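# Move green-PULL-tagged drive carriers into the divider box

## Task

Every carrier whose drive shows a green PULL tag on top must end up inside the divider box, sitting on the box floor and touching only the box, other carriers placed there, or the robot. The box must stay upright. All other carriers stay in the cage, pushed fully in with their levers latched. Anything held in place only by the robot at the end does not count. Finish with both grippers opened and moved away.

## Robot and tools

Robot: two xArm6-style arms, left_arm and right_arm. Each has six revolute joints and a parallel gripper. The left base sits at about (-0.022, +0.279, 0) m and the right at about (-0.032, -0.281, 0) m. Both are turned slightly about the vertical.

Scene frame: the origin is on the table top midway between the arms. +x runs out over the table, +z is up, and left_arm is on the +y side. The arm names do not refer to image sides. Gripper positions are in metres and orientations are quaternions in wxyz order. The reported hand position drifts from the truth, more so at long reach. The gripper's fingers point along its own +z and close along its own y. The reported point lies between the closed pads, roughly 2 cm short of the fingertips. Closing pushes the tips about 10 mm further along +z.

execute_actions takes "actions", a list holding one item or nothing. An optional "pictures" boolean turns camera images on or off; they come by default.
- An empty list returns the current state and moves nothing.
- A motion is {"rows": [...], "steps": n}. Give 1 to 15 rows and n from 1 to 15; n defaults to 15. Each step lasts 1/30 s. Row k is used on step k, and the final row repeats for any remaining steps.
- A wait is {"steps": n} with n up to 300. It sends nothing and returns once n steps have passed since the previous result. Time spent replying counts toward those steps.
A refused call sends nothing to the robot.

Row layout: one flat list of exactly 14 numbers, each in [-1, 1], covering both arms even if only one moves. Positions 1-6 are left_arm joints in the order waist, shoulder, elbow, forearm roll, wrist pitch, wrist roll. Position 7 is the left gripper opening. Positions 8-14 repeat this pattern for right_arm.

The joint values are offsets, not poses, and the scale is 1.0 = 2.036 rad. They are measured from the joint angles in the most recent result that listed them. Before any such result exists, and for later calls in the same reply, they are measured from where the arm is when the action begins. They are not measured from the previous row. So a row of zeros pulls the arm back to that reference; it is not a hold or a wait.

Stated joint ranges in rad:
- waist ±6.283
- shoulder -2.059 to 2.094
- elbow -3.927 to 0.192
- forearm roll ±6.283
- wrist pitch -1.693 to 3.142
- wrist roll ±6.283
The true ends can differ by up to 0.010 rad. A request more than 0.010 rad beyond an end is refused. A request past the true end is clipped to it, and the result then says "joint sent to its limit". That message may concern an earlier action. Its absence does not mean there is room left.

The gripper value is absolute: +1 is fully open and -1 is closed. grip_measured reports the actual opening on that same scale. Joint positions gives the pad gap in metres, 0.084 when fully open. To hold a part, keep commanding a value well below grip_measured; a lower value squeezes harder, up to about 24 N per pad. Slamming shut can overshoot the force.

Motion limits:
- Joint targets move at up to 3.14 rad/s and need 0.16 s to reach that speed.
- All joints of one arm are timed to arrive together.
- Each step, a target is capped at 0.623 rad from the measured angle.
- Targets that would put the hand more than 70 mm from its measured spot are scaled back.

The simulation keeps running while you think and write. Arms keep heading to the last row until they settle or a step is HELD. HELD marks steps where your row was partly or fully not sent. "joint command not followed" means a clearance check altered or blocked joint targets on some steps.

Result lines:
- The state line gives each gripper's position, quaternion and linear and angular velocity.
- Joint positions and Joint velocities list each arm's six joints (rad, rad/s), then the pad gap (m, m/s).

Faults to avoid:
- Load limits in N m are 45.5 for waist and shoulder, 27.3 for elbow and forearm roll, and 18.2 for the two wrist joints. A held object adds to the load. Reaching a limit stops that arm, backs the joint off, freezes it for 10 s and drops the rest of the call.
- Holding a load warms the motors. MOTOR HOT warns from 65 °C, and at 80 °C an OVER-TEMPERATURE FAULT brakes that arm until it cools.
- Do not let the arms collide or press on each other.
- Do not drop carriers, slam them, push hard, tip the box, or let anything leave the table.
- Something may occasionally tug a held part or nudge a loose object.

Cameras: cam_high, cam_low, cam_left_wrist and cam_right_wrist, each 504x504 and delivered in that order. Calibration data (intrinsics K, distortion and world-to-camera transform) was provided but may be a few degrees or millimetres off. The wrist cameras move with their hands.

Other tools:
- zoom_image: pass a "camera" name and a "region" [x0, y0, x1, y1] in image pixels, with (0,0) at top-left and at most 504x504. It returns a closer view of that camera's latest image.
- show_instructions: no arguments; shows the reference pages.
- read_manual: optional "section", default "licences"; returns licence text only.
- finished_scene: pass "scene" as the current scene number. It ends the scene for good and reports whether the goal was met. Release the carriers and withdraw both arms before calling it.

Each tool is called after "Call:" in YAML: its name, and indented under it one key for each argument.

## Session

Call:
execute_actions:
  actions: []

Scene clock: 0.00 s of 9097.00 s.
left_arm: end_effector_position=(+0.2227, +0.3425, +0.3494) grip_measured=+1.00 end_effector_quat_wxyz=(+0.637, +0.684, -0.264, -0.237) end_effector_velocity=(-0.000, +0.000, +0.000) end_effector_angular_velocity=(+0.001, -0.001, +0.000) | right_arm: end_effector_position=(+0.3653, -0.2573, +0.2482) grip_measured=+1.00 end_effector_quat_wxyz=(+0.001, +0.999, +0.032, -0.003) end_effector_velocity=(+0.000, +0.000, +0.001) end_effector_angular_velocity=(+0.000, -0.002, -0.000)
Joint positions: left_arm=[ 0.793  0.275 -1.371 -0.44   2.543  1.194  0.084] | right_arm=[-0.    -0.266 -0.923 -0.002  1.195 -0.002  0.084]
Joint velocities: left_arm=[ 0.    -0.001 -0.     0.     0.    -0.     0.   ] | right_arm=[ 0.    -0.001 -0.001  0.    -0.     0.001  0.   ]
camera_calibration (this result's frames):
cam_left_wrist: T_world_to_cam=[[-0.0536643, -0.0231817, 0.99829, -0.298874], [-0.74644, 0.664995, -0.0246837, 0.0135049], [-0.663285, -0.746488, -0.0529902, 0.551347], [0, 0, 0, 1]] pos_world=[0.359742, 0.395665, 0.327912]
cam_right_wrist: T_world_to_cam=[[0.0822028, -0.996613, -0.00218242, -0.24996], [-0.996615, -0.0822003, -0.00121469, 0.417024], [0.00103118, 0.00227488, -0.999997, 0.378934], [0, 0, 0, 1]] pos_world=[0.43577, -0.215696, 0.378894]

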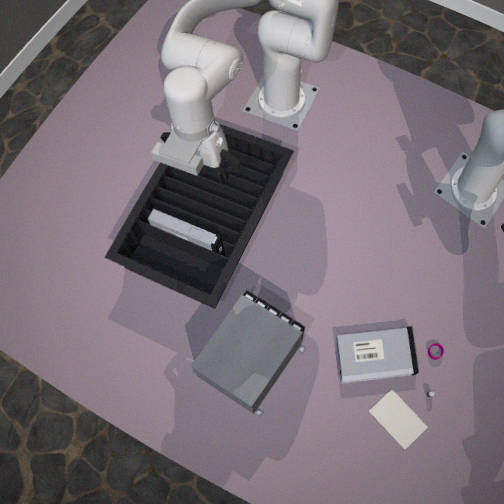

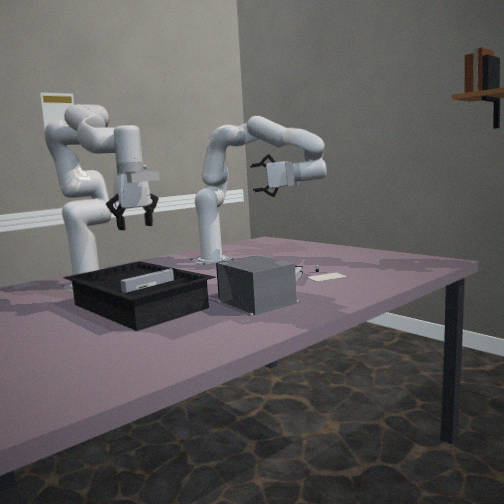

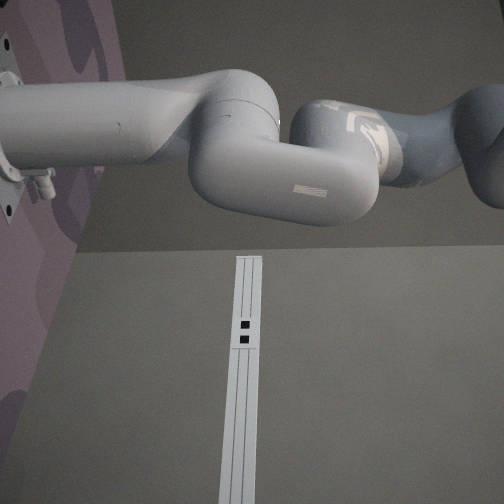

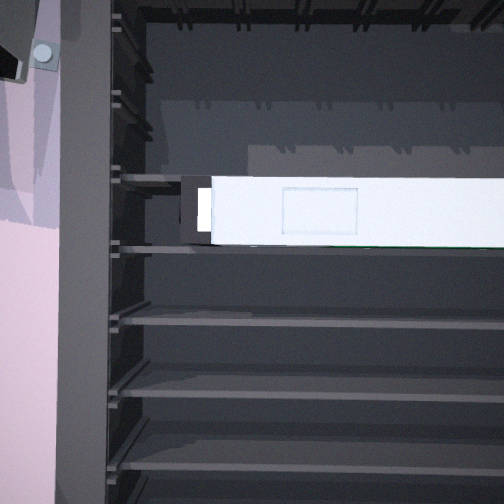

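Call:
show_instructions:

Call:
execute_actions:
  actions:
    - {"rows":[[-0.586,-0.08,0.0157,0.216,-0.6464,-0.783,1,-0.55,0,0,0,0,0,1]]}
  pictures: false

Call:
execute_actions:
  actions:
    - {"steps":75}

Reference images for this scene: manual page 1, manual page 2, manual page 3, manual page 4, manual page 5, manual page 6.

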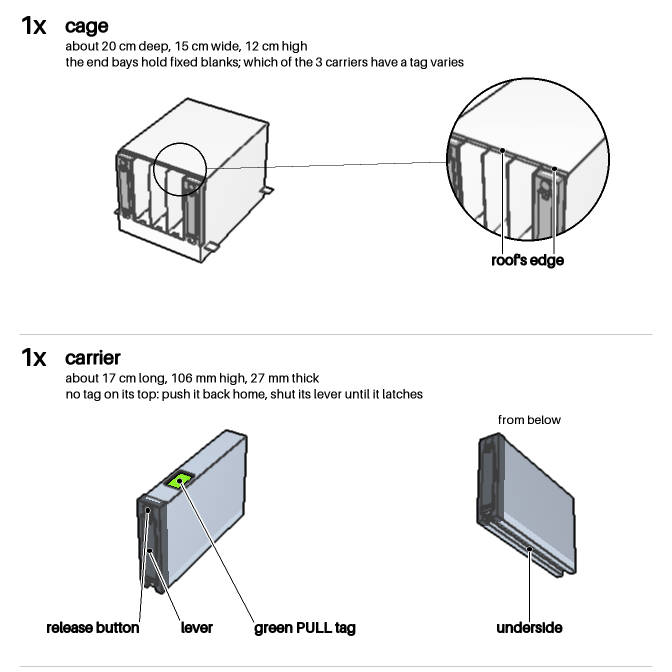

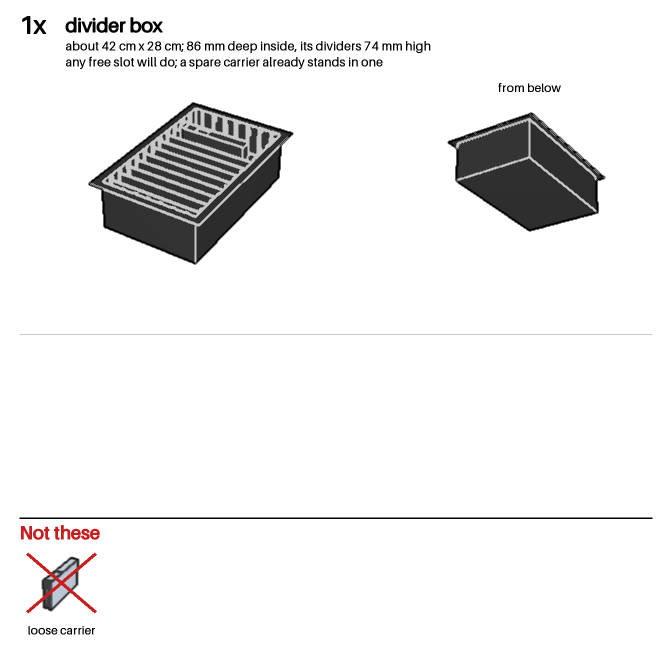

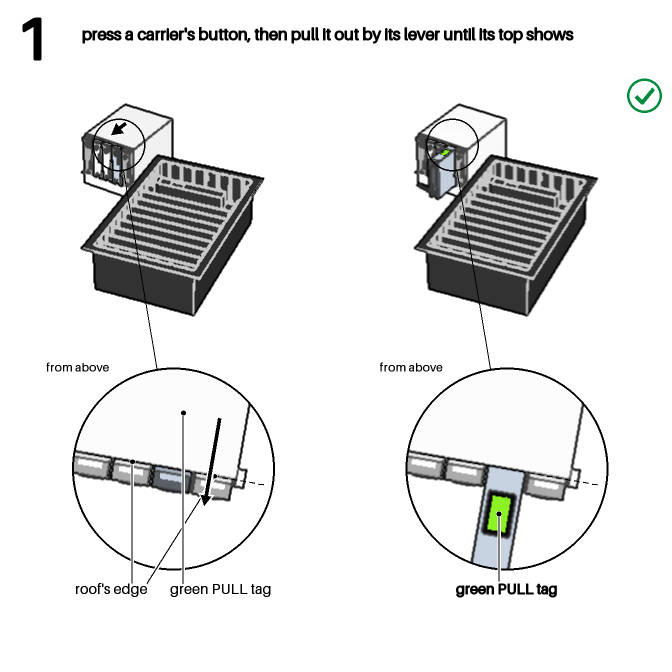

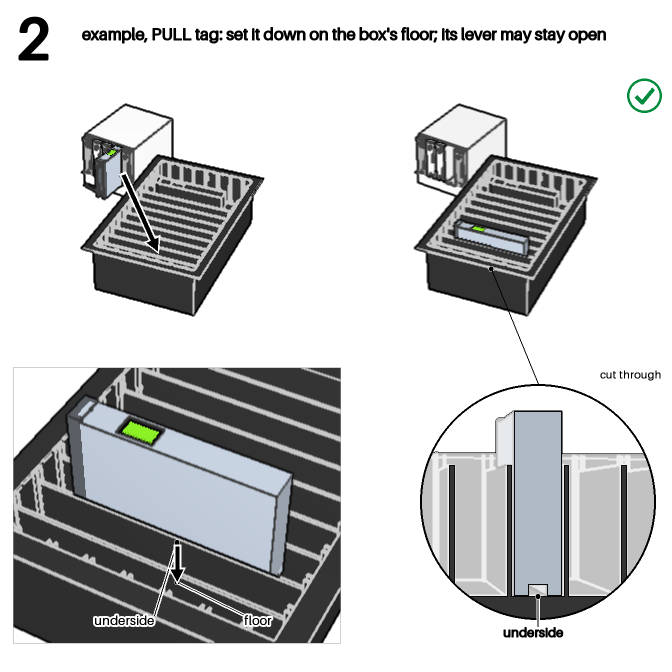

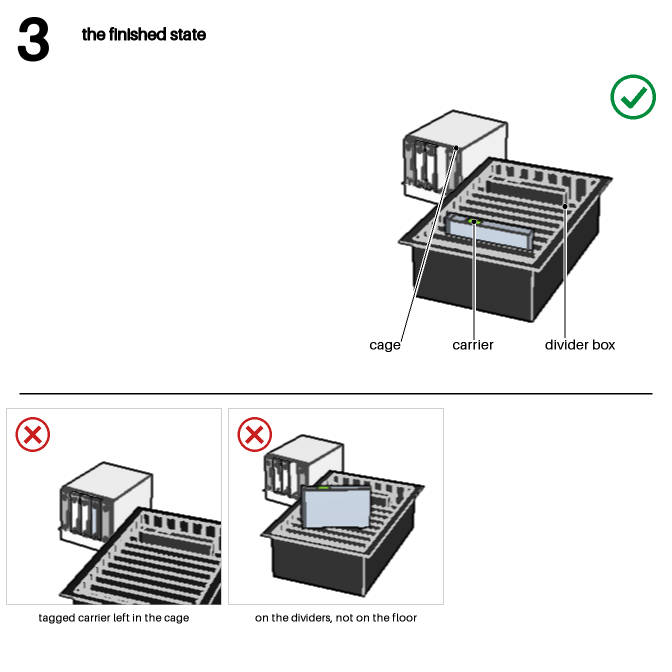

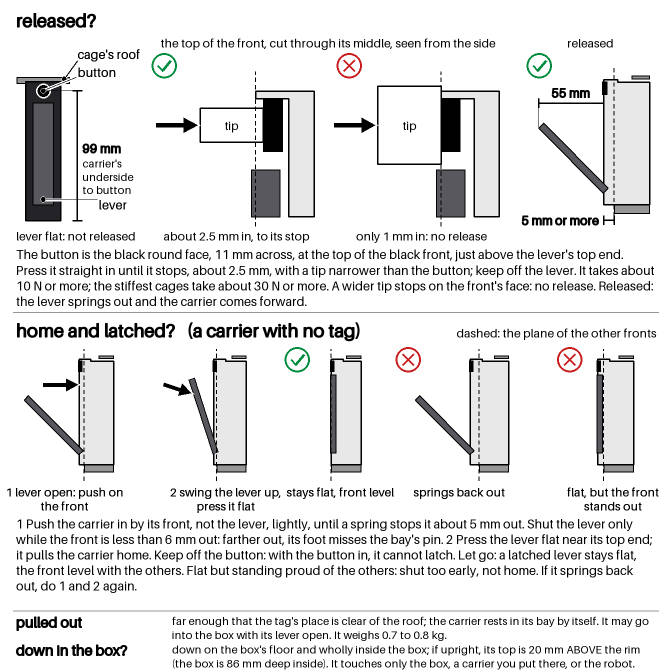

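Scene clock: 4.70 s of 9097.00 s.
left_arm: end_effector_position=(+0.2904, +0.2645, +0.2588) grip_measured=+1.00 end_effector_quat_wxyz=(+0.231, +0.867, -0.267, -0.351) end_effector_velocity=(+0.205, -0.242, -0.129) end_effector_angular_velocity=(+1.268, -0.894, -0.350) | right_arm: end_effector_position=(+0.3454, -0.4079, +0.2482) grip_measured=+1.00 end_effector_quat_wxyz=(+0.000, +0.987, -0.160, -0.003) end_effector_velocity=(-0.116, -0.344, +0.000) end_effector_angular_velocity=(-0.001, -0.000, -0.910)
Joint positions: left_arm=[ 0.279  0.173 -1.351 -0.166  2.029  0.68   0.084] | right_arm=[-0.384 -0.266 -0.923 -0.002  1.195 -0.002  0.084]
Joint velocities: left_arm=[-1.085 -0.124  0.024  0.333 -1.079 -1.079 -0.   ] | right_arm=[-0.911 -0.001  0.    -0.     0.    -0.001 -0.   ]
Steps of this call (steps 1 to 90: nothing new was sent; then 1.20 s passed at rest; steps 91 to 105: all 15 steps of this action). Readings (joint positions):
91: left_arm=[0.793 0.275 -1.371 -0.440 2.543 1.194] | right_arm=[-0.001 -0.266 -0.923 -0.002 1.195 -0.002]
92: left_arm=[0.791 0.274 -1.370 -0.437 2.539 1.190] | right_arm=[-0.003 -0.266 -0.923 -0.001 1.195 -0.002]
94: left_arm=[0.755 0.265 -1.368 -0.408 2.498 1.149] | right_arm=[-0.039 -0.266 -0.923 -0.001 1.195 -0.002]
98: left_arm=[0.561 0.218 -1.360 -0.285 2.311 0.962] | right_arm=[-0.172 -0.266 -0.924 -0.002 1.195 -0.002]
105: the state above

Scene clock: 7.20 s of 9097.00 s.
left_arm: end_effector_position=(+0.4012, -0.0038, +0.2494) grip_measured=+1.00 end_effector_quat_wxyz=(-0.000, +0.996, -0.094, -0.000) end_effector_velocity=(-0.000, -0.000, -0.000) end_effector_angular_velocity=(+0.000, +0.000, -0.001) | right_arm: end_effector_position=(+0.1628, -0.6284, +0.2482) grip_measured=+1.00 end_effector_quat_wxyz=(-0.001, +0.864, -0.504, -0.003) end_effector_velocity=(-0.001, -0.001, +0.001) end_effector_angular_velocity=(-0.002, -0.000, -0.001)
Joint positions: left_arm=[-0.399  0.112 -1.339 -0.     1.227 -0.4    0.084] | right_arm=[-1.12  -0.266 -0.923 -0.002  1.195 -0.002  0.084]
Joint velocities: left_arm=[-0.     0.     0.001 -0.    -0.     0.001  0.   ] | right_arm=[-0.002 -0.001 -0.    -0.001 -0.    -0.    -0.   ]
Steps of this call (steps 1 to 45: the robot went on to your last target; steps 46 to 75: nothing new was sent). Readings (joint positions):
1: left_arm=[0.243 0.169 -1.350 -0.155 1.994 0.645] | right_arm=[-0.415 -0.266 -0.923 -0.002 1.195 -0.002]
2: left_arm=[0.209 0.166 -1.349 -0.145 1.959 0.610] | right_arm=[-0.445 -0.266 -0.923 -0.002 1.195 -0.002]
4: left_arm=[0.142 0.160 -1.348 -0.129 1.892 0.543] | right_arm=[-0.506 -0.266 -0.923 -0.002 1.195 -0.002]
8: left_arm=[0.022 0.149 -1.346 -0.100 1.756 0.407] | right_arm=[-0.628 -0.266 -0.923 -0.002 1.195 -0.002]
75: the state above
All arms were judged still, so your last target was given up. Only a new action makes them travel on or press farther. Fingers that are still opening or closing keep moving.
camera_calibration (this result's frames):
cam_left_wrist: T_world_to_cam=[[-0.200048, -0.979536, 0.0221296, 0.101065], [-0.979761, 0.200153, 0.00258192, 0.459538], [-0.00695839, -0.0211652, -0.999752, 0.38152], [0, 0, 0, 1]] pos_world=[0.47311, 0.0150941, 0.378002]
cam_right_wrist: T_world_to_cam=[[-0.861045, -0.508524, -0.0021824, -0.142896], [-0.508523, 0.861048, -0.00121473, 0.697988], [0.00249687, 0.0000638655, -0.999997, 0.378359], [0, 0, 0, 1]] pos_world=[0.230958, -0.673691, 0.378894]

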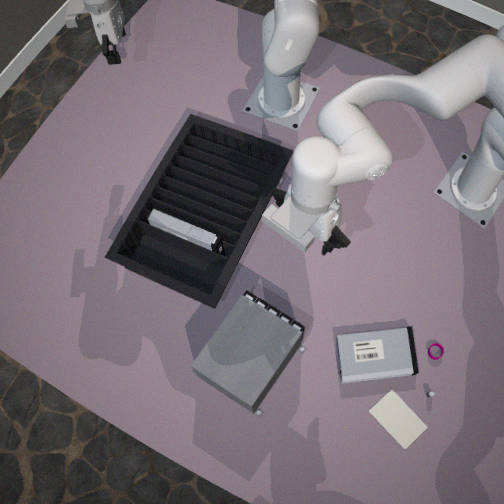

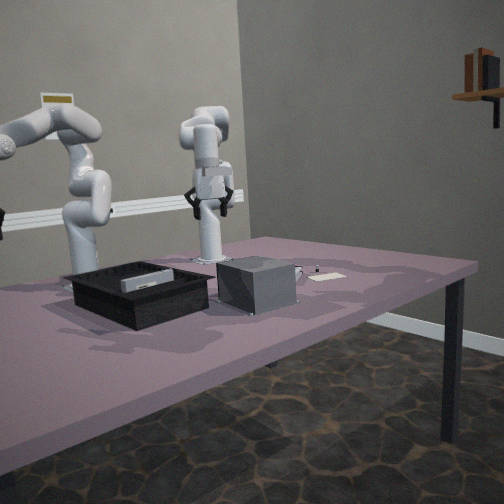

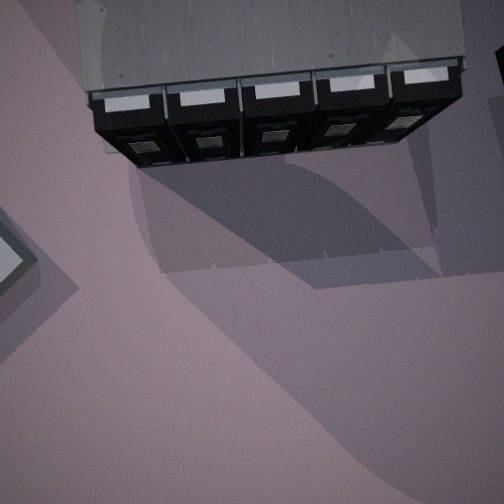

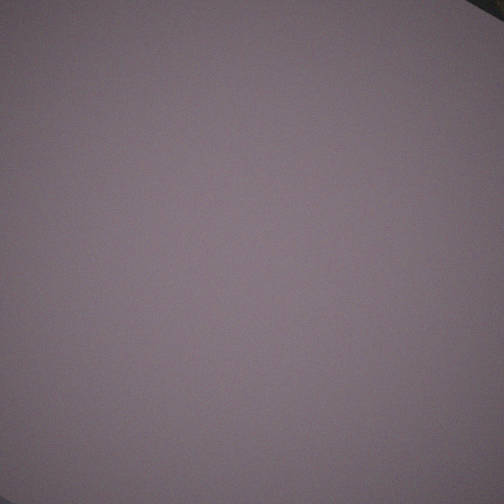

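Call:
execute_actions:
  actions:
    - {"rows":[[0.0368,-0.175,0.2,0,-0.789,0.1965,1,0,0,0,0,0,0,1]]}
  pictures: false

Call:
execute_actions:
  actions:
    - {"steps":45}
  pictures: false

Call:
execute_actions:
  actions:
    - {"rows":[[0,0,0.3226,0,0,0,1,0,0,0,0,0,0,1]]}
  pictures: false

Call:
execute_actions:
  actions:
    - {"steps":30}
  pictures: false

Call:
execute_actions:
  actions:
    - {"rows":[[0,0.306,-0.167,0,-0.139,0,1,0,0,0,0,0,0,1]]}
  pictures: false

Call:
execute_actions:
  actions:
    - {"steps":30}

Scene clock: 18.33 s of 9097.00 s.
left_arm: end_effector_position=(+0.4715, -0.0068, +0.3653) grip_measured=+1.00 end_effector_quat_wxyz=(+0.105, +0.907, -0.215, +0.347) end_effector_velocity=(+0.159, -0.067, +0.368) end_effector_angular_velocity=(-0.720, -1.551, -0.131) | right_arm: end_effector_position=(+0.1628, -0.6284, +0.2482) grip_measured=+1.00 end_effector_quat_wxyz=(-0.001, +0.864, -0.504, -0.003) end_effector_velocity=(-0.000, +0.000, -0.001) end_effector_angular_velocity=(+0.001, +0.001, +0.000)
Joint positions: left_arm=[-0.335 -0.192 -0.992 -0.     0.442 -0.06   0.084] | right_arm=[-1.12  -0.266 -0.923 -0.002  1.195 -0.002  0.084]
Joint velocities: left_arm=[ 0.038 -0.187  0.235 -0.    -1.75   0.229  0.   ] | right_arm=[ 0.     0.001  0.001 -0.     0.     0.    -0.   ]
Steps of this call (steps 1 to 90: nothing new was sent; then 7.63 s passed at rest; steps 91 to 105: all 15 steps of this action). Readings (joint positions):
91: left_arm=[-0.399 0.112 -1.339 -0.000 1.227 -0.400] | right_arm=[-1.120 -0.266 -0.923 -0.002 1.195 -0.002]
92: left_arm=[-0.399 0.111 -1.336 -0.000 1.223 -0.398] | right_arm=[-1.120 -0.266 -0.923 -0.002 1.195 -0.002]
94: left_arm=[-0.395 0.090 -1.309 -0.000 1.182 -0.371] | right_arm=[-1.120 -0.266 -0.923 -0.002 1.195 -0.002]
98: left_arm=[-0.364 -0.056 -1.145 -0.000 0.919 -0.210] | right_arm=[-1.120 -0.266 -0.923 -0.002 1.195 -0.002]
105: the state above

Scene clock: 19.83 s of 9097.00 s.
left_arm: end_effector_position=(+0.4843, -0.0069, +0.5674) grip_measured=+1.00 end_effector_quat_wxyz=(+0.179, +0.689, -0.181, +0.678) end_effector_velocity=(+0.000, -0.000, -0.001) end_effector_angular_velocity=(+0.000, +0.001, +0.000) | right_arm: end_effector_position=(+0.1628, -0.6284, +0.2482) grip_measured=+1.00 end_effector_quat_wxyz=(-0.001, +0.864, -0.504, -0.003) end_effector_velocity=(+0.000, +0.000, +0.000) end_effector_angular_velocity=(+0.000, -0.001, -0.000)
Joint positions: left_arm=[-0.325 -0.244 -0.932 -0.    -0.379 -0.     0.084] | right_arm=[-1.12  -0.266 -0.923 -0.002  1.195 -0.002  0.084]
Joint velocities: left_arm=[-0.     0.001 -0.    -0.    -0.    -0.    -0.   ] | right_arm=[ 0.001  0.    -0.     0.001 -0.     0.001  0.   ]
Steps of this call (steps 1 to 45: the robot went on to your last target). Readings (joint positions):
1: left_arm=[-0.334 -0.198 -0.985 -0.000 0.384 -0.053] | right_arm=[-1.120 -0.266 -0.923 -0.002 1.195 -0.002]
2: left_arm=[-0.333 -0.203 -0.979 -0.000 0.327 -0.047] | right_arm=[-1.120 -0.266 -0.923 -0.002 1.195 -0.002]
4: left_arm=[-0.331 -0.211 -0.969 -0.000 0.216 -0.037] | right_arm=[-1.120 -0.266 -0.923 -0.002 1.195 -0.002]
8: left_arm=[-0.329 -0.223 -0.955 -0.000 0.000 -0.023] | right_arm=[-1.120 -0.266 -0.923 -0.002 1.195 -0.002]
45: the state above
All arms were judged still, so your last target was given up. Only a new action makes them travel on or press farther. Fingers that are still opening or closing keep moving.

Scene clock: 20.33 s of 9097.00 s.
left_arm: end_effector_position=(+0.4647, +0.0042, +0.3927) grip_measured=+1.00 end_effector_quat_wxyz=(+0.150, +0.782, -0.206, +0.569) end_effector_velocity=(-0.097, +0.055, -0.392) end_effector_angular_velocity=(+0.336, +0.592, -0.000) | right_arm: end_effector_position=(+0.1628, -0.6284, +0.2482) grip_measured=+1.00 end_effector_quat_wxyz=(-0.001, +0.864, -0.504, -0.003) end_effector_velocity=(+0.001, +0.000, +0.000) end_effector_angular_velocity=(-0.000, -0.002, +0.001)
Joint positions: left_arm=[-0.325 -0.244 -0.637 -0.    -0.379 -0.     0.084] | right_arm=[-1.12  -0.266 -0.923 -0.002  1.195 -0.002  0.084]
Joint velocities: left_arm=[ 0.    -0.     0.682 -0.    -0.001  0.001 -0.   ] | right_arm=[ 0.001 -0.001  0.     0.001  0.    -0.001  0.   ]
Steps of this call (steps 1 to 15: all 15 steps of this action). Readings (joint positions):
1: left_arm=[-0.325 -0.244 -0.931 -0.000 -0.379 -0.000] | right_arm=[-1.120 -0.266 -0.923 -0.002 1.195 -0.002]
2: left_arm=[-0.325 -0.244 -0.929 -0.000 -0.379 -0.000] | right_arm=[-1.120 -0.266 -0.923 -0.002 1.195 -0.002]
4: left_arm=[-0.325 -0.247 -0.898 -0.000 -0.380 -0.000] | right_arm=[-1.120 -0.266 -0.923 -0.002 1.195 -0.002]
8: left_arm=[-0.325 -0.243 -0.795 -0.000 -0.379 -0.000] | right_arm=[-1.120 -0.266 -0.923 -0.002 1.195 -0.002]
15: the state above

Scene clock: 21.33 s of 9097.00 s.
left_arm: end_effector_position=(+0.3822, +0.0509, +0.1999) grip_measured=+1.00 end_effector_quat_wxyz=(+0.111, +0.871, -0.229, +0.420) end_effector_velocity=(-0.001, +0.001, -0.003) end_effector_angular_velocity=(+0.002, +0.006, +0.001) | right_arm: end_effector_position=(+0.1628, -0.6284, +0.2482) grip_measured=+1.00 end_effector_quat_wxyz=(-0.001, +0.864, -0.504, -0.003) end_effector_velocity=(+0.000, +0.000, -0.000) end_effector_angular_velocity=(+0.000, -0.000, +0.001)
Joint positions: left_arm=[-0.325 -0.244 -0.275 -0.    -0.379 -0.     0.084] | right_arm=[-1.12  -0.266 -0.923 -0.002  1.195 -0.002  0.084]
Joint velocities: left_arm=[-0.     0.002  0.004  0.     0.    -0.001 -0.   ] | right_arm=[ 0.    -0.     0.     0.     0.    -0.001 -0.   ]
Steps of this call (steps 1 to 30: the robot went on to your last target). Readings (joint positions):
1: left_arm=[-0.325 -0.244 -0.614 -0.000 -0.379 -0.000] | right_arm=[-1.120 -0.266 -0.923 -0.002 1.195 -0.002]
2: left_arm=[-0.325 -0.244 -0.591 -0.000 -0.379 -0.000] | right_arm=[-1.120 -0.266 -0.923 -0.002 1.195 -0.002]
4: left_arm=[-0.325 -0.244 -0.545 -0.000 -0.379 -0.000] | right_arm=[-1.120 -0.266 -0.923 -0.002 1.195 -0.002]
8: left_arm=[-0.325 -0.244 -0.454 -0.000 -0.379 -0.000] | right_arm=[-1.120 -0.266 -0.923 -0.002 1.195 -0.002]
30: the state above

Scene clock: 21.83 s of 9097.00 s.
left_arm: end_effector_position=(+0.4543, +0.0100, +0.1100) grip_measured=+1.00 end_effector_quat_wxyz=(+0.110, +0.872, -0.229, +0.418) end_effector_velocity=(+0.057, -0.032, -0.167) end_effector_angular_velocity=(+0.021, +0.037, -0.000) | right_arm: end_effector_position=(+0.1628, -0.6284, +0.2482) grip_measured=+1.00 end_effector_quat_wxyz=(-0.001, +0.864, -0.504, -0.003) end_effector_velocity=(+0.000, -0.000, -0.000) end_effector_angular_velocity=(-0.000, +0.001, -0.001)
Joint positions: left_arm=[-0.325  0.324 -0.583 -0.    -0.634 -0.     0.084] | right_arm=[-1.12  -0.266 -0.923 -0.002  1.195 -0.002  0.084]
Joint velocities: left_arm=[-0.     0.704 -0.355  0.    -0.307 -0.     0.   ] | right_arm=[ 0.     0.001 -0.    -0.001 -0.     0.001 -0.   ]
Steps of this call (steps 1 to 15: all 15 steps of this action). Readings (joint positions):
1: left_arm=[-0.325 -0.244 -0.275 -0.000 -0.379 -0.000] | right_arm=[-1.120 -0.266 -0.923 -0.002 1.195 -0.002]
2: left_arm=[-0.325 -0.241 -0.276 -0.000 -0.381 -0.000] | right_arm=[-1.120 -0.266 -0.923 -0.002 1.195 -0.002]
4: left_arm=[-0.324 -0.203 -0.296 -0.000 -0.400 -0.000] | right_arm=[-1.120 -0.266 -0.923 -0.002 1.195 -0.002]
8: left_arm=[-0.325 0.011 -0.414 -0.000 -0.495 -0.000] | right_arm=[-1.120 -0.266 -0.923 -0.002 1.195 -0.002]
15: the state above

Scene clock: 22.83 s of 9097.00 s.
left_arm: end_effector_position=(+0.4606, +0.0066, +0.0995) grip_measured=+1.00 end_effector_quat_wxyz=(+0.110, +0.871, -0.229, +0.420) end_effector_velocity=(-0.000, +0.000, +0.000) end_effector_angular_velocity=(+0.001, -0.000, -0.000) | right_arm: end_effector_position=(+0.1628, -0.6284, +0.2482) grip_measured=+1.00 end_effector_quat_wxyz=(-0.001, +0.864, -0.504, -0.003) end_effector_velocity=(+0.000, +0.000, -0.000) end_effector_angular_velocity=(+0.000, +0.000, +0.001)
Joint positions: left_arm=[-0.325  0.379 -0.615 -0.    -0.662 -0.     0.084] | right_arm=[-1.12  -0.266 -0.923 -0.002  1.195 -0.002  0.084]
Joint velocities: left_arm=[ 0.    -0.001  0.001 -0.    -0.     0.001  0.   ] | right_arm=[ 0.     0.001 -0.     0.    -0.    -0.    -0.   ]
Steps of this call (steps 1 to 30: the robot went on to your last target). Readings (joint positions):
1: left_arm=[-0.325 0.343 -0.593 -0.000 -0.643 -0.000] | right_arm=[-1.120 -0.266 -0.923 -0.002 1.195 -0.002]
2: left_arm=[-0.325 0.355 -0.599 -0.000 -0.649 -0.000] | right_arm=[-1.120 -0.266 -0.923 -0.002 1.195 -0.002]
4: left_arm=[-0.325 0.367 -0.608 -0.000 -0.656 -0.000] | right_arm=[-1.120 -0.266 -0.923 -0.002 1.195 -0.002]
8: left_arm=[-0.324 0.375 -0.614 -0.000 -0.661 -0.000] | right_arm=[-1.120 -0.266 -0.923 -0.002 1.195 -0.002]
30: the state above
All arms were judged still, so your last target was given up. Only a new action makes them travel on or press farther. Fingers that are still opening or closing keep moving.
camera_calibration (this result's frames):
cam_left_wrist: T_world_to_cam=[[-0.51342, -0.858126, 0.0044032, 0.271706], [-0.537432, 0.317539, -0.78124, 0.389568], [0.669004, -0.403471, -0.624215, -0.113901], [0, 0, 0, 1]] pos_world=[0.425066, 0.0634991, 0.232051]
cam_right_wrist: T_world_to_cam=[[-0.861045, -0.508524, -0.00218225, -0.142896], [-0.508523, 0.861048, -0.00121455, 0.697988], [0.00249665, 0.0000639384, -0.999997, 0.378359], [0, 0, 0, 1]] pos_world=[0.230958, -0.673691, 0.378894]

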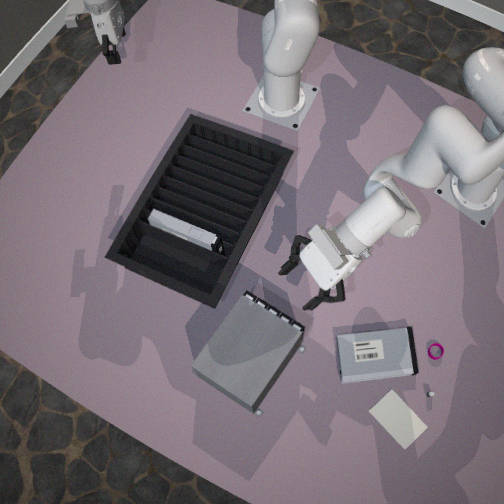

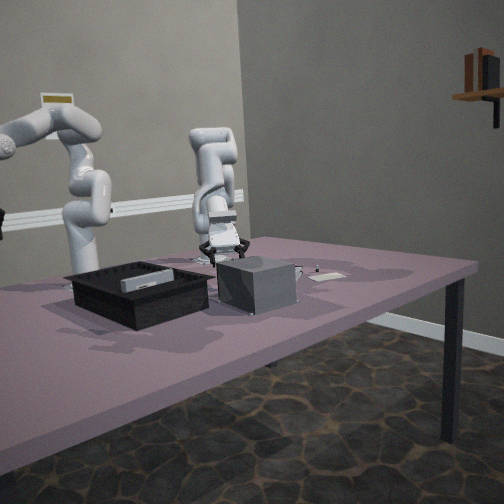

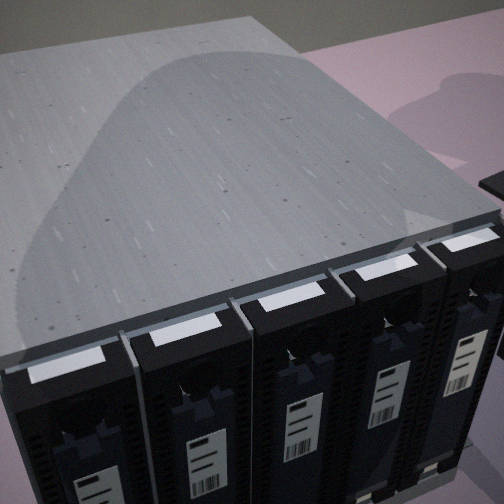

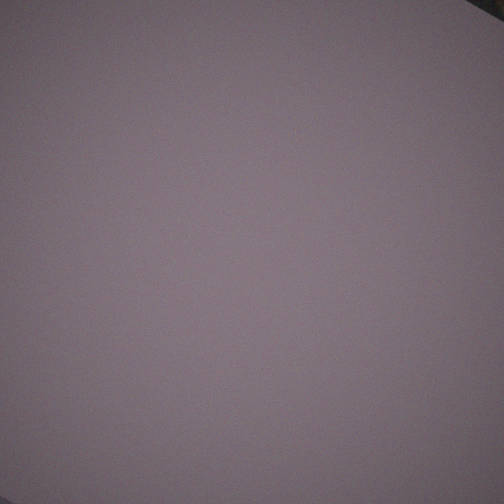

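Call:
execute_actions:
  actions:
    - {"rows":[[-0.0044,0.01,-0.02,0,0.01,0,1,0,0,0,0,0,0,1],[-0.0044,0.01,-0.02,0,0.01,0,1,0,0,0,0,0,0,1],[-0.0044,0.02,-0.04,0,0.02,0,1,0,0,0,0,0,0,1],[-0.0044,0.02,-0.04,0,0.02,0,1,0,0,0,0,0,0,1],[-0.0044,0.03,-0.06,0,0.03,0,1,0,0,0,0,0,0,1],[-0.0044,0.03,-0.06,0,0.03,0,1,0,0,0,0,0,0,1],[-0.0044,0.03,-0.06,0,0.03,0,1,0,0,0,0,0,0,1],[-0.0044,0.033,-0.066,0,0.033,0,1,0,0,0,0,0,0,1],[-0.0044,0.033,-0.066,0,0.033,0,1,0,0,0,0,0,0,1],[-0.0044,0.036,-0.072,0,0.036,0,1,0,0,0,0,0,0,1],[-0.0044,0.036,-0.072,0,0.036,0,1,0,0,0,0,0,0,1],[-0.0044,0.039,-0.078,0,0.039,0,1,0,0,0,0,0,0,1],[-0.0044,0.039,-0.078,0,0.039,0,1,0,0,0,0,0,0,1],[-0.0044,0.0417,-0.083,0,0.0413,0,1,0,0,0,0,0,0,1]]}
  pictures: false

Call:
execute_actions:
  actions:
    - {"steps":15}
  pictures: false

Call:
execute_actions:
  actions:
    - {"rows":[[0,-0.045,0.083,0,-0.038,0,1,0,0,0,0,0,0,1]]}

Scene clock: 32.03 s of 9097.00 s.
left_arm: end_effector_position=(+0.4915, -0.0173, +0.0982) grip_measured=+1.00 end_effector_quat_wxyz=(+0.112, +0.871, -0.233, +0.418) end_effector_velocity=(+0.038, -0.023, -0.010) end_effector_angular_velocity=(+0.011, +0.021, -0.002) | right_arm: end_effector_position=(+0.1628, -0.6284, +0.2482) grip_measured=+1.00 end_effector_quat_wxyz=(-0.001, +0.864, -0.504, -0.003) end_effector_velocity=(-0.000, -0.000, +0.000) end_effector_angular_velocity=(-0.001, -0.000, -0.002)
Joint positions: left_arm=[-0.334  0.452 -0.759 -0.    -0.588 -0.     0.084] | right_arm=[-1.12  -0.266 -0.923 -0.002  1.195 -0.002  0.084]
Joint velocities: left_arm=[-0.002  0.101 -0.176  0.001  0.1   -0.001  0.   ] | right_arm=[-0.001  0.    -0.001 -0.    -0.     0.001 -0.   ]
Steps of this call (steps 1 to 90: nothing new was sent; then 5.70 s passed at rest; steps 91 to 105: all 15 steps of this action). Readings (joint positions):
91: left_arm=[-0.325 0.379 -0.615 -0.000 -0.662 -0.000] | right_arm=[-1.120 -0.266 -0.923 -0.002 1.195 -0.002]
92: left_arm=[-0.325 0.380 -0.618 -0.000 -0.660 -0.000] | right_arm=[-1.120 -0.266 -0.923 -0.002 1.195 -0.002]
94: left_arm=[-0.328 0.389 -0.635 -0.000 -0.651 -0.000] | right_arm=[-1.120 -0.266 -0.923 -0.002 1.195 -0.002]
98: left_arm=[-0.333 0.421 -0.699 -0.000 -0.620 -0.000] | right_arm=[-1.120 -0.266 -0.923 -0.002 1.195 -0.002]
105: the state above

Scene clock: 32.53 s of 9097.00 s.
left_arm: end_effector_position=(+0.4947, -0.0188, +0.0966) grip_measured=+1.00 end_effector_quat_wxyz=(+0.112, +0.872, -0.233, +0.416) end_effector_velocity=(+0.000, +0.000, -0.001) end_effector_angular_velocity=(+0.001, -0.000, -0.001) | right_arm: end_effector_position=(+0.1628, -0.6284, +0.2482) grip_measured=+1.00 end_effector_quat_wxyz=(-0.001, +0.864, -0.504, -0.003) end_effector_velocity=(-0.000, +0.000, -0.001) end_effector_angular_velocity=(+0.002, +0.001, +0.001)
Joint positions: left_arm=[-0.333  0.462 -0.773 -0.001 -0.579 -0.     0.084] | right_arm=[-1.12  -0.266 -0.923 -0.002  1.195 -0.002  0.084]
Joint velocities: left_arm=[ 0.001  0.002 -0.001  0.001 -0.     0.001  0.   ] | right_arm=[-0.     0.002  0.001 -0.    -0.    -0.001 -0.   ]
Steps of this call (steps 1 to 15: the robot went on to your last target). Readings (joint positions):
1: left_arm=[-0.334 0.455 -0.764 -0.001 -0.585 -0.001] | right_arm=[-1.120 -0.266 -0.923 -0.002 1.195 -0.002]
2: left_arm=[-0.333 0.457 -0.767 -0.001 -0.584 -0.001] | right_arm=[-1.120 -0.266 -0.923 -0.002 1.195 -0.002]
4: left_arm=[-0.334 0.460 -0.770 -0.001 -0.581 -0.001] | right_arm=[-1.120 -0.266 -0.923 -0.002 1.195 -0.002]
8: left_arm=[-0.334 0.461 -0.773 -0.001 -0.579 -0.001] | right_arm=[-1.120 -0.266 -0.923 -0.002 1.195 -0.002]
15: the state above

Scene clock: 33.03 s of 9097.00 s.
left_arm: end_effector_position=(+0.4564, +0.0034, +0.0992) grip_measured=+1.00 end_effector_quat_wxyz=(+0.112, +0.871, -0.233, +0.417) end_effector_velocity=(-0.009, +0.006, -0.003) end_effector_angular_velocity=(+0.003, +0.008, +0.002) | right_arm: end_effector_position=(+0.1628, -0.6284, +0.2482) grip_measured=+1.00 end_effector_quat_wxyz=(-0.001, +0.864, -0.504, -0.003) end_effector_velocity=(-0.000, -0.000, +0.001) end_effector_angular_velocity=(-0.001, -0.000, -0.001)
Joint positions: left_arm=[-0.333  0.372 -0.609 -0.    -0.655 -0.     0.084] | right_arm=[-1.12  -0.266 -0.923 -0.002  1.195 -0.002  0.084]
Joint velocities: left_arm=[-0.001 -0.015  0.035 -0.002 -0.012 -0.002 -0.   ] | right_arm=[-0.    -0.001 -0.    -0.     0.     0.001 -0.   ]
Steps of this call (steps 1 to 15: all 15 steps of this action). Readings (joint positions):
1: left_arm=[-0.333 0.462 -0.773 -0.001 -0.579 -0.000] | right_arm=[-1.120 -0.266 -0.923 -0.002 1.195 -0.002]
2: left_arm=[-0.333 0.461 -0.772 -0.001 -0.580 -0.000] | right_arm=[-1.120 -0.266 -0.923 -0.002 1.195 -0.002]
4: left_arm=[-0.333 0.448 -0.749 0.001 -0.592 0.001] | right_arm=[-1.120 -0.266 -0.923 -0.002 1.195 -0.002]
8: left_arm=[-0.333 0.390 -0.644 0.000 -0.640 0.001] | right_arm=[-1.120 -0.266 -0.923 -0.002 1.195 -0.002]
15: the state above
camera_calibration (this result's frames):
cam_left_wrist: T_world_to_cam=[[-0.520815, -0.853657, 0.00454622, 0.270179], [-0.53866, 0.324495, -0.777527, 0.38825], [0.662266, -0.407397, -0.628833, -0.109026], [0, 0, 0, 1]] pos_world=[0.422052, 0.0602383, 0.232087]
cam_right_wrist: T_world_to_cam=[[-0.861045, -0.508524, -0.00218239, -0.142896], [-0.508523, 0.861048, -0.00121466, 0.697988], [0.00249683, 0.0000639191, -0.999997, 0.378359], [0, 0, 0, 1]] pos_world=[0.230958, -0.673691, 0.378894]

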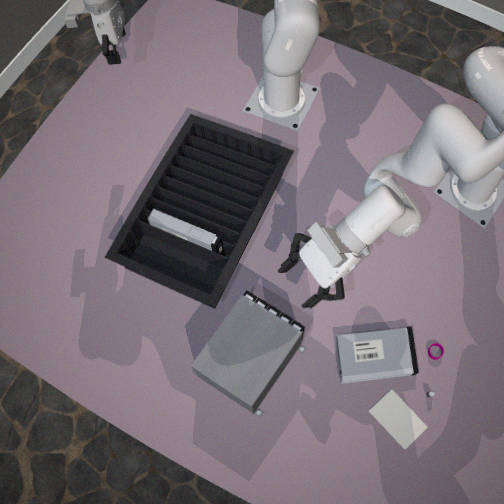

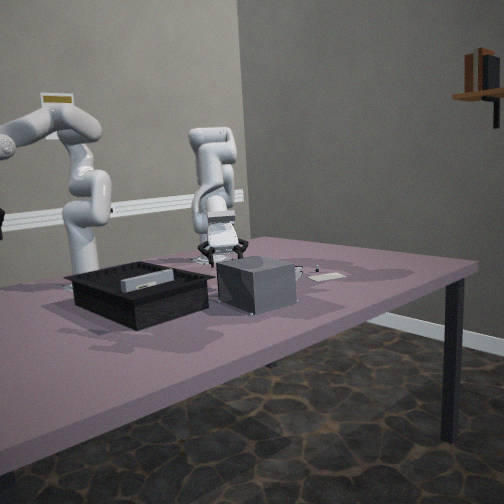

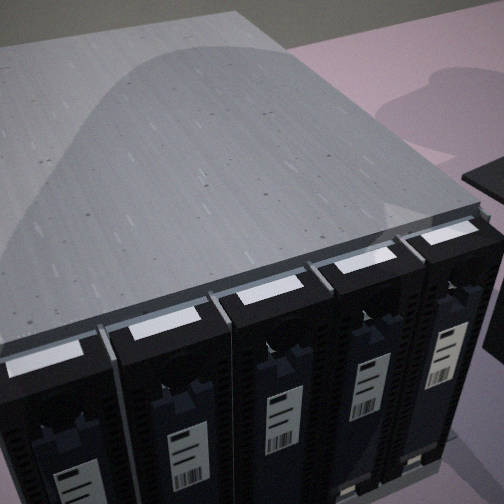

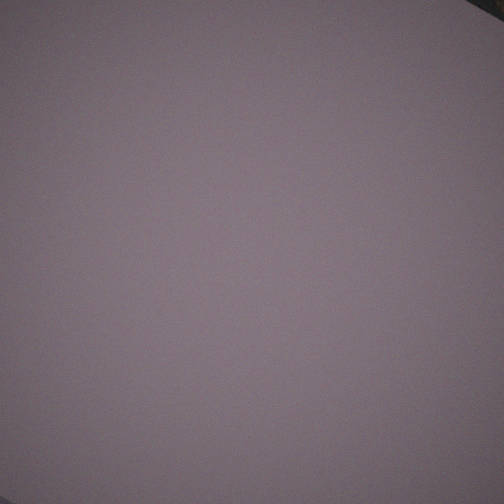

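Call:
execute_actions:
  actions:
    - {"rows":[[0,0.012,-0.025,0,0.011,0,1,0,0,0,0,0,0,1],[0,0.012,-0.025,0,0.011,0,1,0,0,0,0,0,0,1],[0,0.024,-0.05,0,0.021,0,1,0,0,0,0,0,0,1],[0,0.024,-0.05,0,0.021,0,1,0,0,0,0,0,0,1],[0,0.0363,-0.0742,0,0.032,0,1,0,0,0,0,0,0,1],[0,0.0363,-0.0742,0,0.032,0,1,0,0,0,0,0,0,1],[0,0.0363,-0.0742,0,0.032,0,1,0,0,0,0,0,0,1],[0,0.0363,-0.0742,0,0.032,0,1,0,0,0,0,0,0,1],[0,0.0363,-0.0742,0,0.032,0,1,0,0,0,0,0,0,1],[0,0.0363,-0.0742,0,0.032,0,1,0,0,0,0,0,0,1],[0,0.039,-0.081,0,0.035,0,1,0,0,0,0,0,0,1],[0,0.039,-0.081,0,0.035,0,1,0,0,0,0,0,0,1],[0,0.042,-0.089,0,0.038,0,1,0,0,0,0,0,0,1],[0,0.042,-0.089,0,0.038,0,1,0,0,0,0,0,0,1],[0,0.0442,-0.0963,0,0.0408,0,1,0,0,0,0,0,0,1]]}
  pictures: false

Call:
execute_actions:
  actions:
    - {"steps":18}
  pictures: false

Call:
execute_actions:
  actions:
    - {"rows":[[0,-0.045,0.083,0,-0.038,0,1,0,0,0,0,0,0,1]]}

Scene clock: 42.67 s of 9097.00 s.
left_arm: end_effector_position=(+0.4937, -0.0183, +0.1016) grip_measured=+1.00 end_effector_quat_wxyz=(+0.113, +0.870, -0.232, +0.420) end_effector_velocity=(+0.027, -0.010, -0.005) end_effector_angular_velocity=(-0.000, +0.024, +0.023) | right_arm: end_effector_position=(+0.1628, -0.6284, +0.2482) grip_measured=+1.00 end_effector_quat_wxyz=(-0.001, +0.864, -0.504, -0.003) end_effector_velocity=(+0.000, -0.000, +0.000) end_effector_angular_velocity=(-0.001, -0.000, -0.000)
Joint positions: left_arm=[-0.334  0.449 -0.764 -0.001 -0.586 -0.001  0.084] | right_arm=[-1.12  -0.266 -0.923 -0.002  1.195 -0.002  0.084]
Joint velocities: left_arm=[ 0.005  0.058 -0.115 -0.012  0.077 -0.01   0.   ] | right_arm=[ 0.    -0.001 -0.    -0.     0.     0.001  0.   ]
Steps of this call (steps 1 to 15: the robot went on to your last target; steps 16 to 90: nothing new was sent; then 6.13 s passed at rest; steps 91 to 105: all 15 steps of this action). Readings (joint positions):
91: left_arm=[-0.333 0.370 -0.605 -0.001 -0.657 -0.000] | right_arm=[-1.120 -0.266 -0.923 -0.002 1.195 -0.002]
92: left_arm=[-0.333 0.372 -0.607 -0.001 -0.655 -0.000] | right_arm=[-1.120 -0.266 -0.923 -0.002 1.195 -0.002]
94: left_arm=[-0.333 0.383 -0.629 -0.001 -0.645 -0.000] | right_arm=[-1.120 -0.266 -0.923 -0.002 1.195 -0.002]
98: left_arm=[-0.333 0.421 -0.711 -0.001 -0.612 -0.000] | right_arm=[-1.120 -0.266 -0.923 -0.002 1.195 -0.002]
105: the state above

Scene clock: 43.27 s of 9097.00 s.
left_arm: end_effector_position=(+0.4954, -0.0192, +0.0992) grip_measured=+1.00 end_effector_quat_wxyz=(+0.112, +0.871, -0.233, +0.417) end_effector_velocity=(-0.000, +0.000, -0.000) end_effector_angular_velocity=(+0.003, +0.002, -0.001) | right_arm: end_effector_position=(+0.1628, -0.6284, +0.2482) grip_measured=+1.00 end_effector_quat_wxyz=(-0.001, +0.864, -0.504, -0.003) end_effector_velocity=(-0.000, -0.000, +0.000) end_effector_angular_velocity=(+0.000, -0.001, -0.002)
Joint positions: left_arm=[-0.333  0.456 -0.774 -0.001 -0.575 -0.001  0.084] | right_arm=[-1.12  -0.266 -0.923 -0.002  1.195 -0.002  0.084]
Joint velocities: left_arm=[ 0.    -0.002  0.     0.001  0.004  0.001  0.   ] | right_arm=[-0.001 -0.    -0.     0.001  0.    -0.     0.   ]
Steps of this call (steps 1 to 18: the robot went on to your last target). Readings (joint positions):
1: left_arm=[-0.334 0.451 -0.767 -0.001 -0.584 -0.001] | right_arm=[-1.120 -0.266 -0.923 -0.002 1.195 -0.002]
2: left_arm=[-0.334 0.452 -0.770 -0.002 -0.582 -0.001] | right_arm=[-1.120 -0.266 -0.923 -0.002 1.195 -0.002]
4: left_arm=[-0.334 0.454 -0.772 -0.002 -0.579 -0.002] | right_arm=[-1.120 -0.266 -0.923 -0.002 1.195 -0.002]
8: left_arm=[-0.334 0.455 -0.773 -0.001 -0.578 -0.002] | right_arm=[-1.120 -0.266 -0.923 -0.002 1.195 -0.002]
18: the state above

Scene clock: 43.77 s of 9097.00 s.
left_arm: end_effector_position=(+0.4572, +0.0032, +0.1009) grip_measured=+1.00 end_effector_quat_wxyz=(+0.112, +0.872, -0.233, +0.417) end_effector_velocity=(-0.010, +0.004, +0.003) end_effector_angular_velocity=(-0.005, -0.004, -0.001) | right_arm: end_effector_position=(+0.1628, -0.6284, +0.2482) grip_measured=+1.00 end_effector_quat_wxyz=(-0.001, +0.864, -0.504, -0.003) end_effector_velocity=(+0.000, +0.000, -0.000) end_effector_angular_velocity=(+0.001, +0.000, +0.000)
Joint positions: left_arm=[-0.333  0.368 -0.61  -0.    -0.65  -0.001  0.084] | right_arm=[-1.12  -0.266 -0.923 -0.002  1.195 -0.002  0.084]
Joint velocities: left_arm=[-0.004 -0.025  0.04  -0.001 -0.02  -0.002 -0.   ] | right_arm=[ 0.  0.  0.  0. -0. -0.  0.]
Steps of this call (steps 1 to 15: all 15 steps of this action). Readings (joint positions):
1: left_arm=[-0.333 0.456 -0.774 -0.001 -0.575 -0.001] | right_arm=[-1.120 -0.266 -0.923 -0.002 1.195 -0.002]
2: left_arm=[-0.333 0.455 -0.773 -0.000 -0.576 -0.001] | right_arm=[-1.120 -0.266 -0.923 -0.002 1.195 -0.002]
4: left_arm=[-0.333 0.445 -0.755 0.001 -0.585 -0.000] | right_arm=[-1.120 -0.266 -0.923 -0.002 1.195 -0.002]
8: left_arm=[-0.333 0.390 -0.649 0.001 -0.631 -0.000] | right_arm=[-1.120 -0.266 -0.923 -0.002 1.195 -0.002]
15: the state above
camera_calibration (this result's frames):
cam_left_wrist: T_world_to_cam=[[-0.519966, -0.854171, 0.00528912, 0.269952], [-0.538963, 0.323271, -0.777827, 0.39021], [0.662687, -0.407294, -0.628456, -0.108812], [0, 0, 0, 1]] pos_world=[0.422783, 0.0601235, 0.233705]
cam_right_wrist: T_world_to_cam=[[-0.861045, -0.508524, -0.00218249, -0.142896], [-0.508523, 0.861048, -0.00121474, 0.697988], [0.00249695, 0.0000639014, -0.999997, 0.378359], [0, 0, 0, 1]] pos_world=[0.230958, -0.673691, 0.378894]

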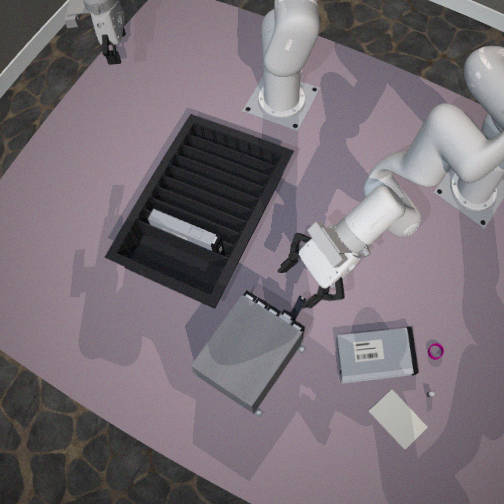

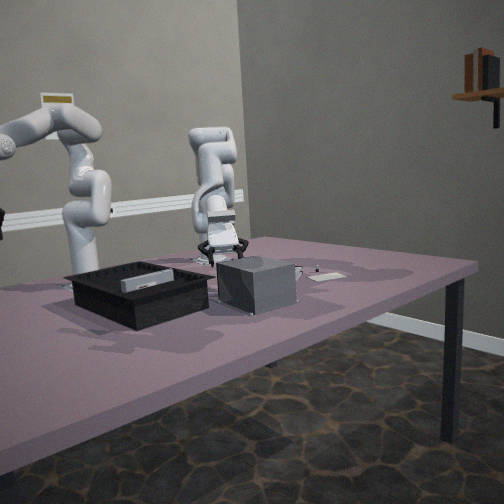

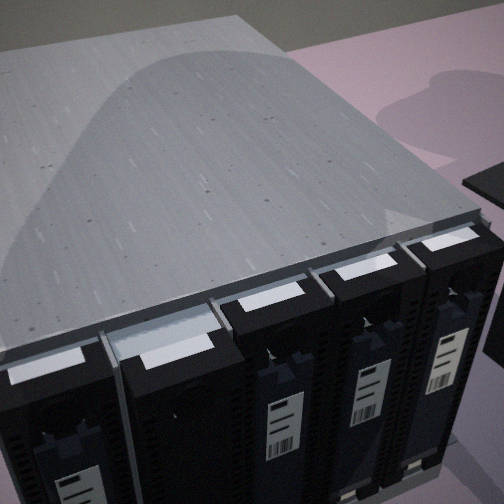

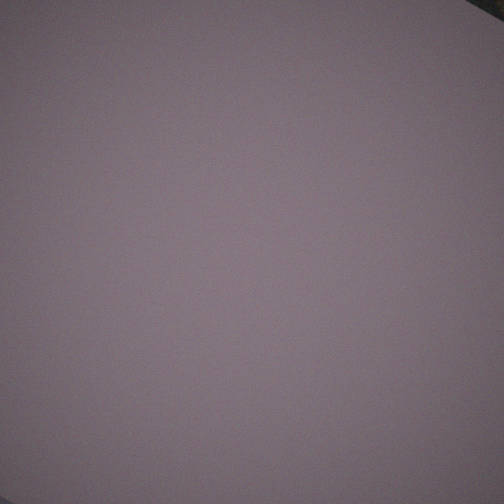

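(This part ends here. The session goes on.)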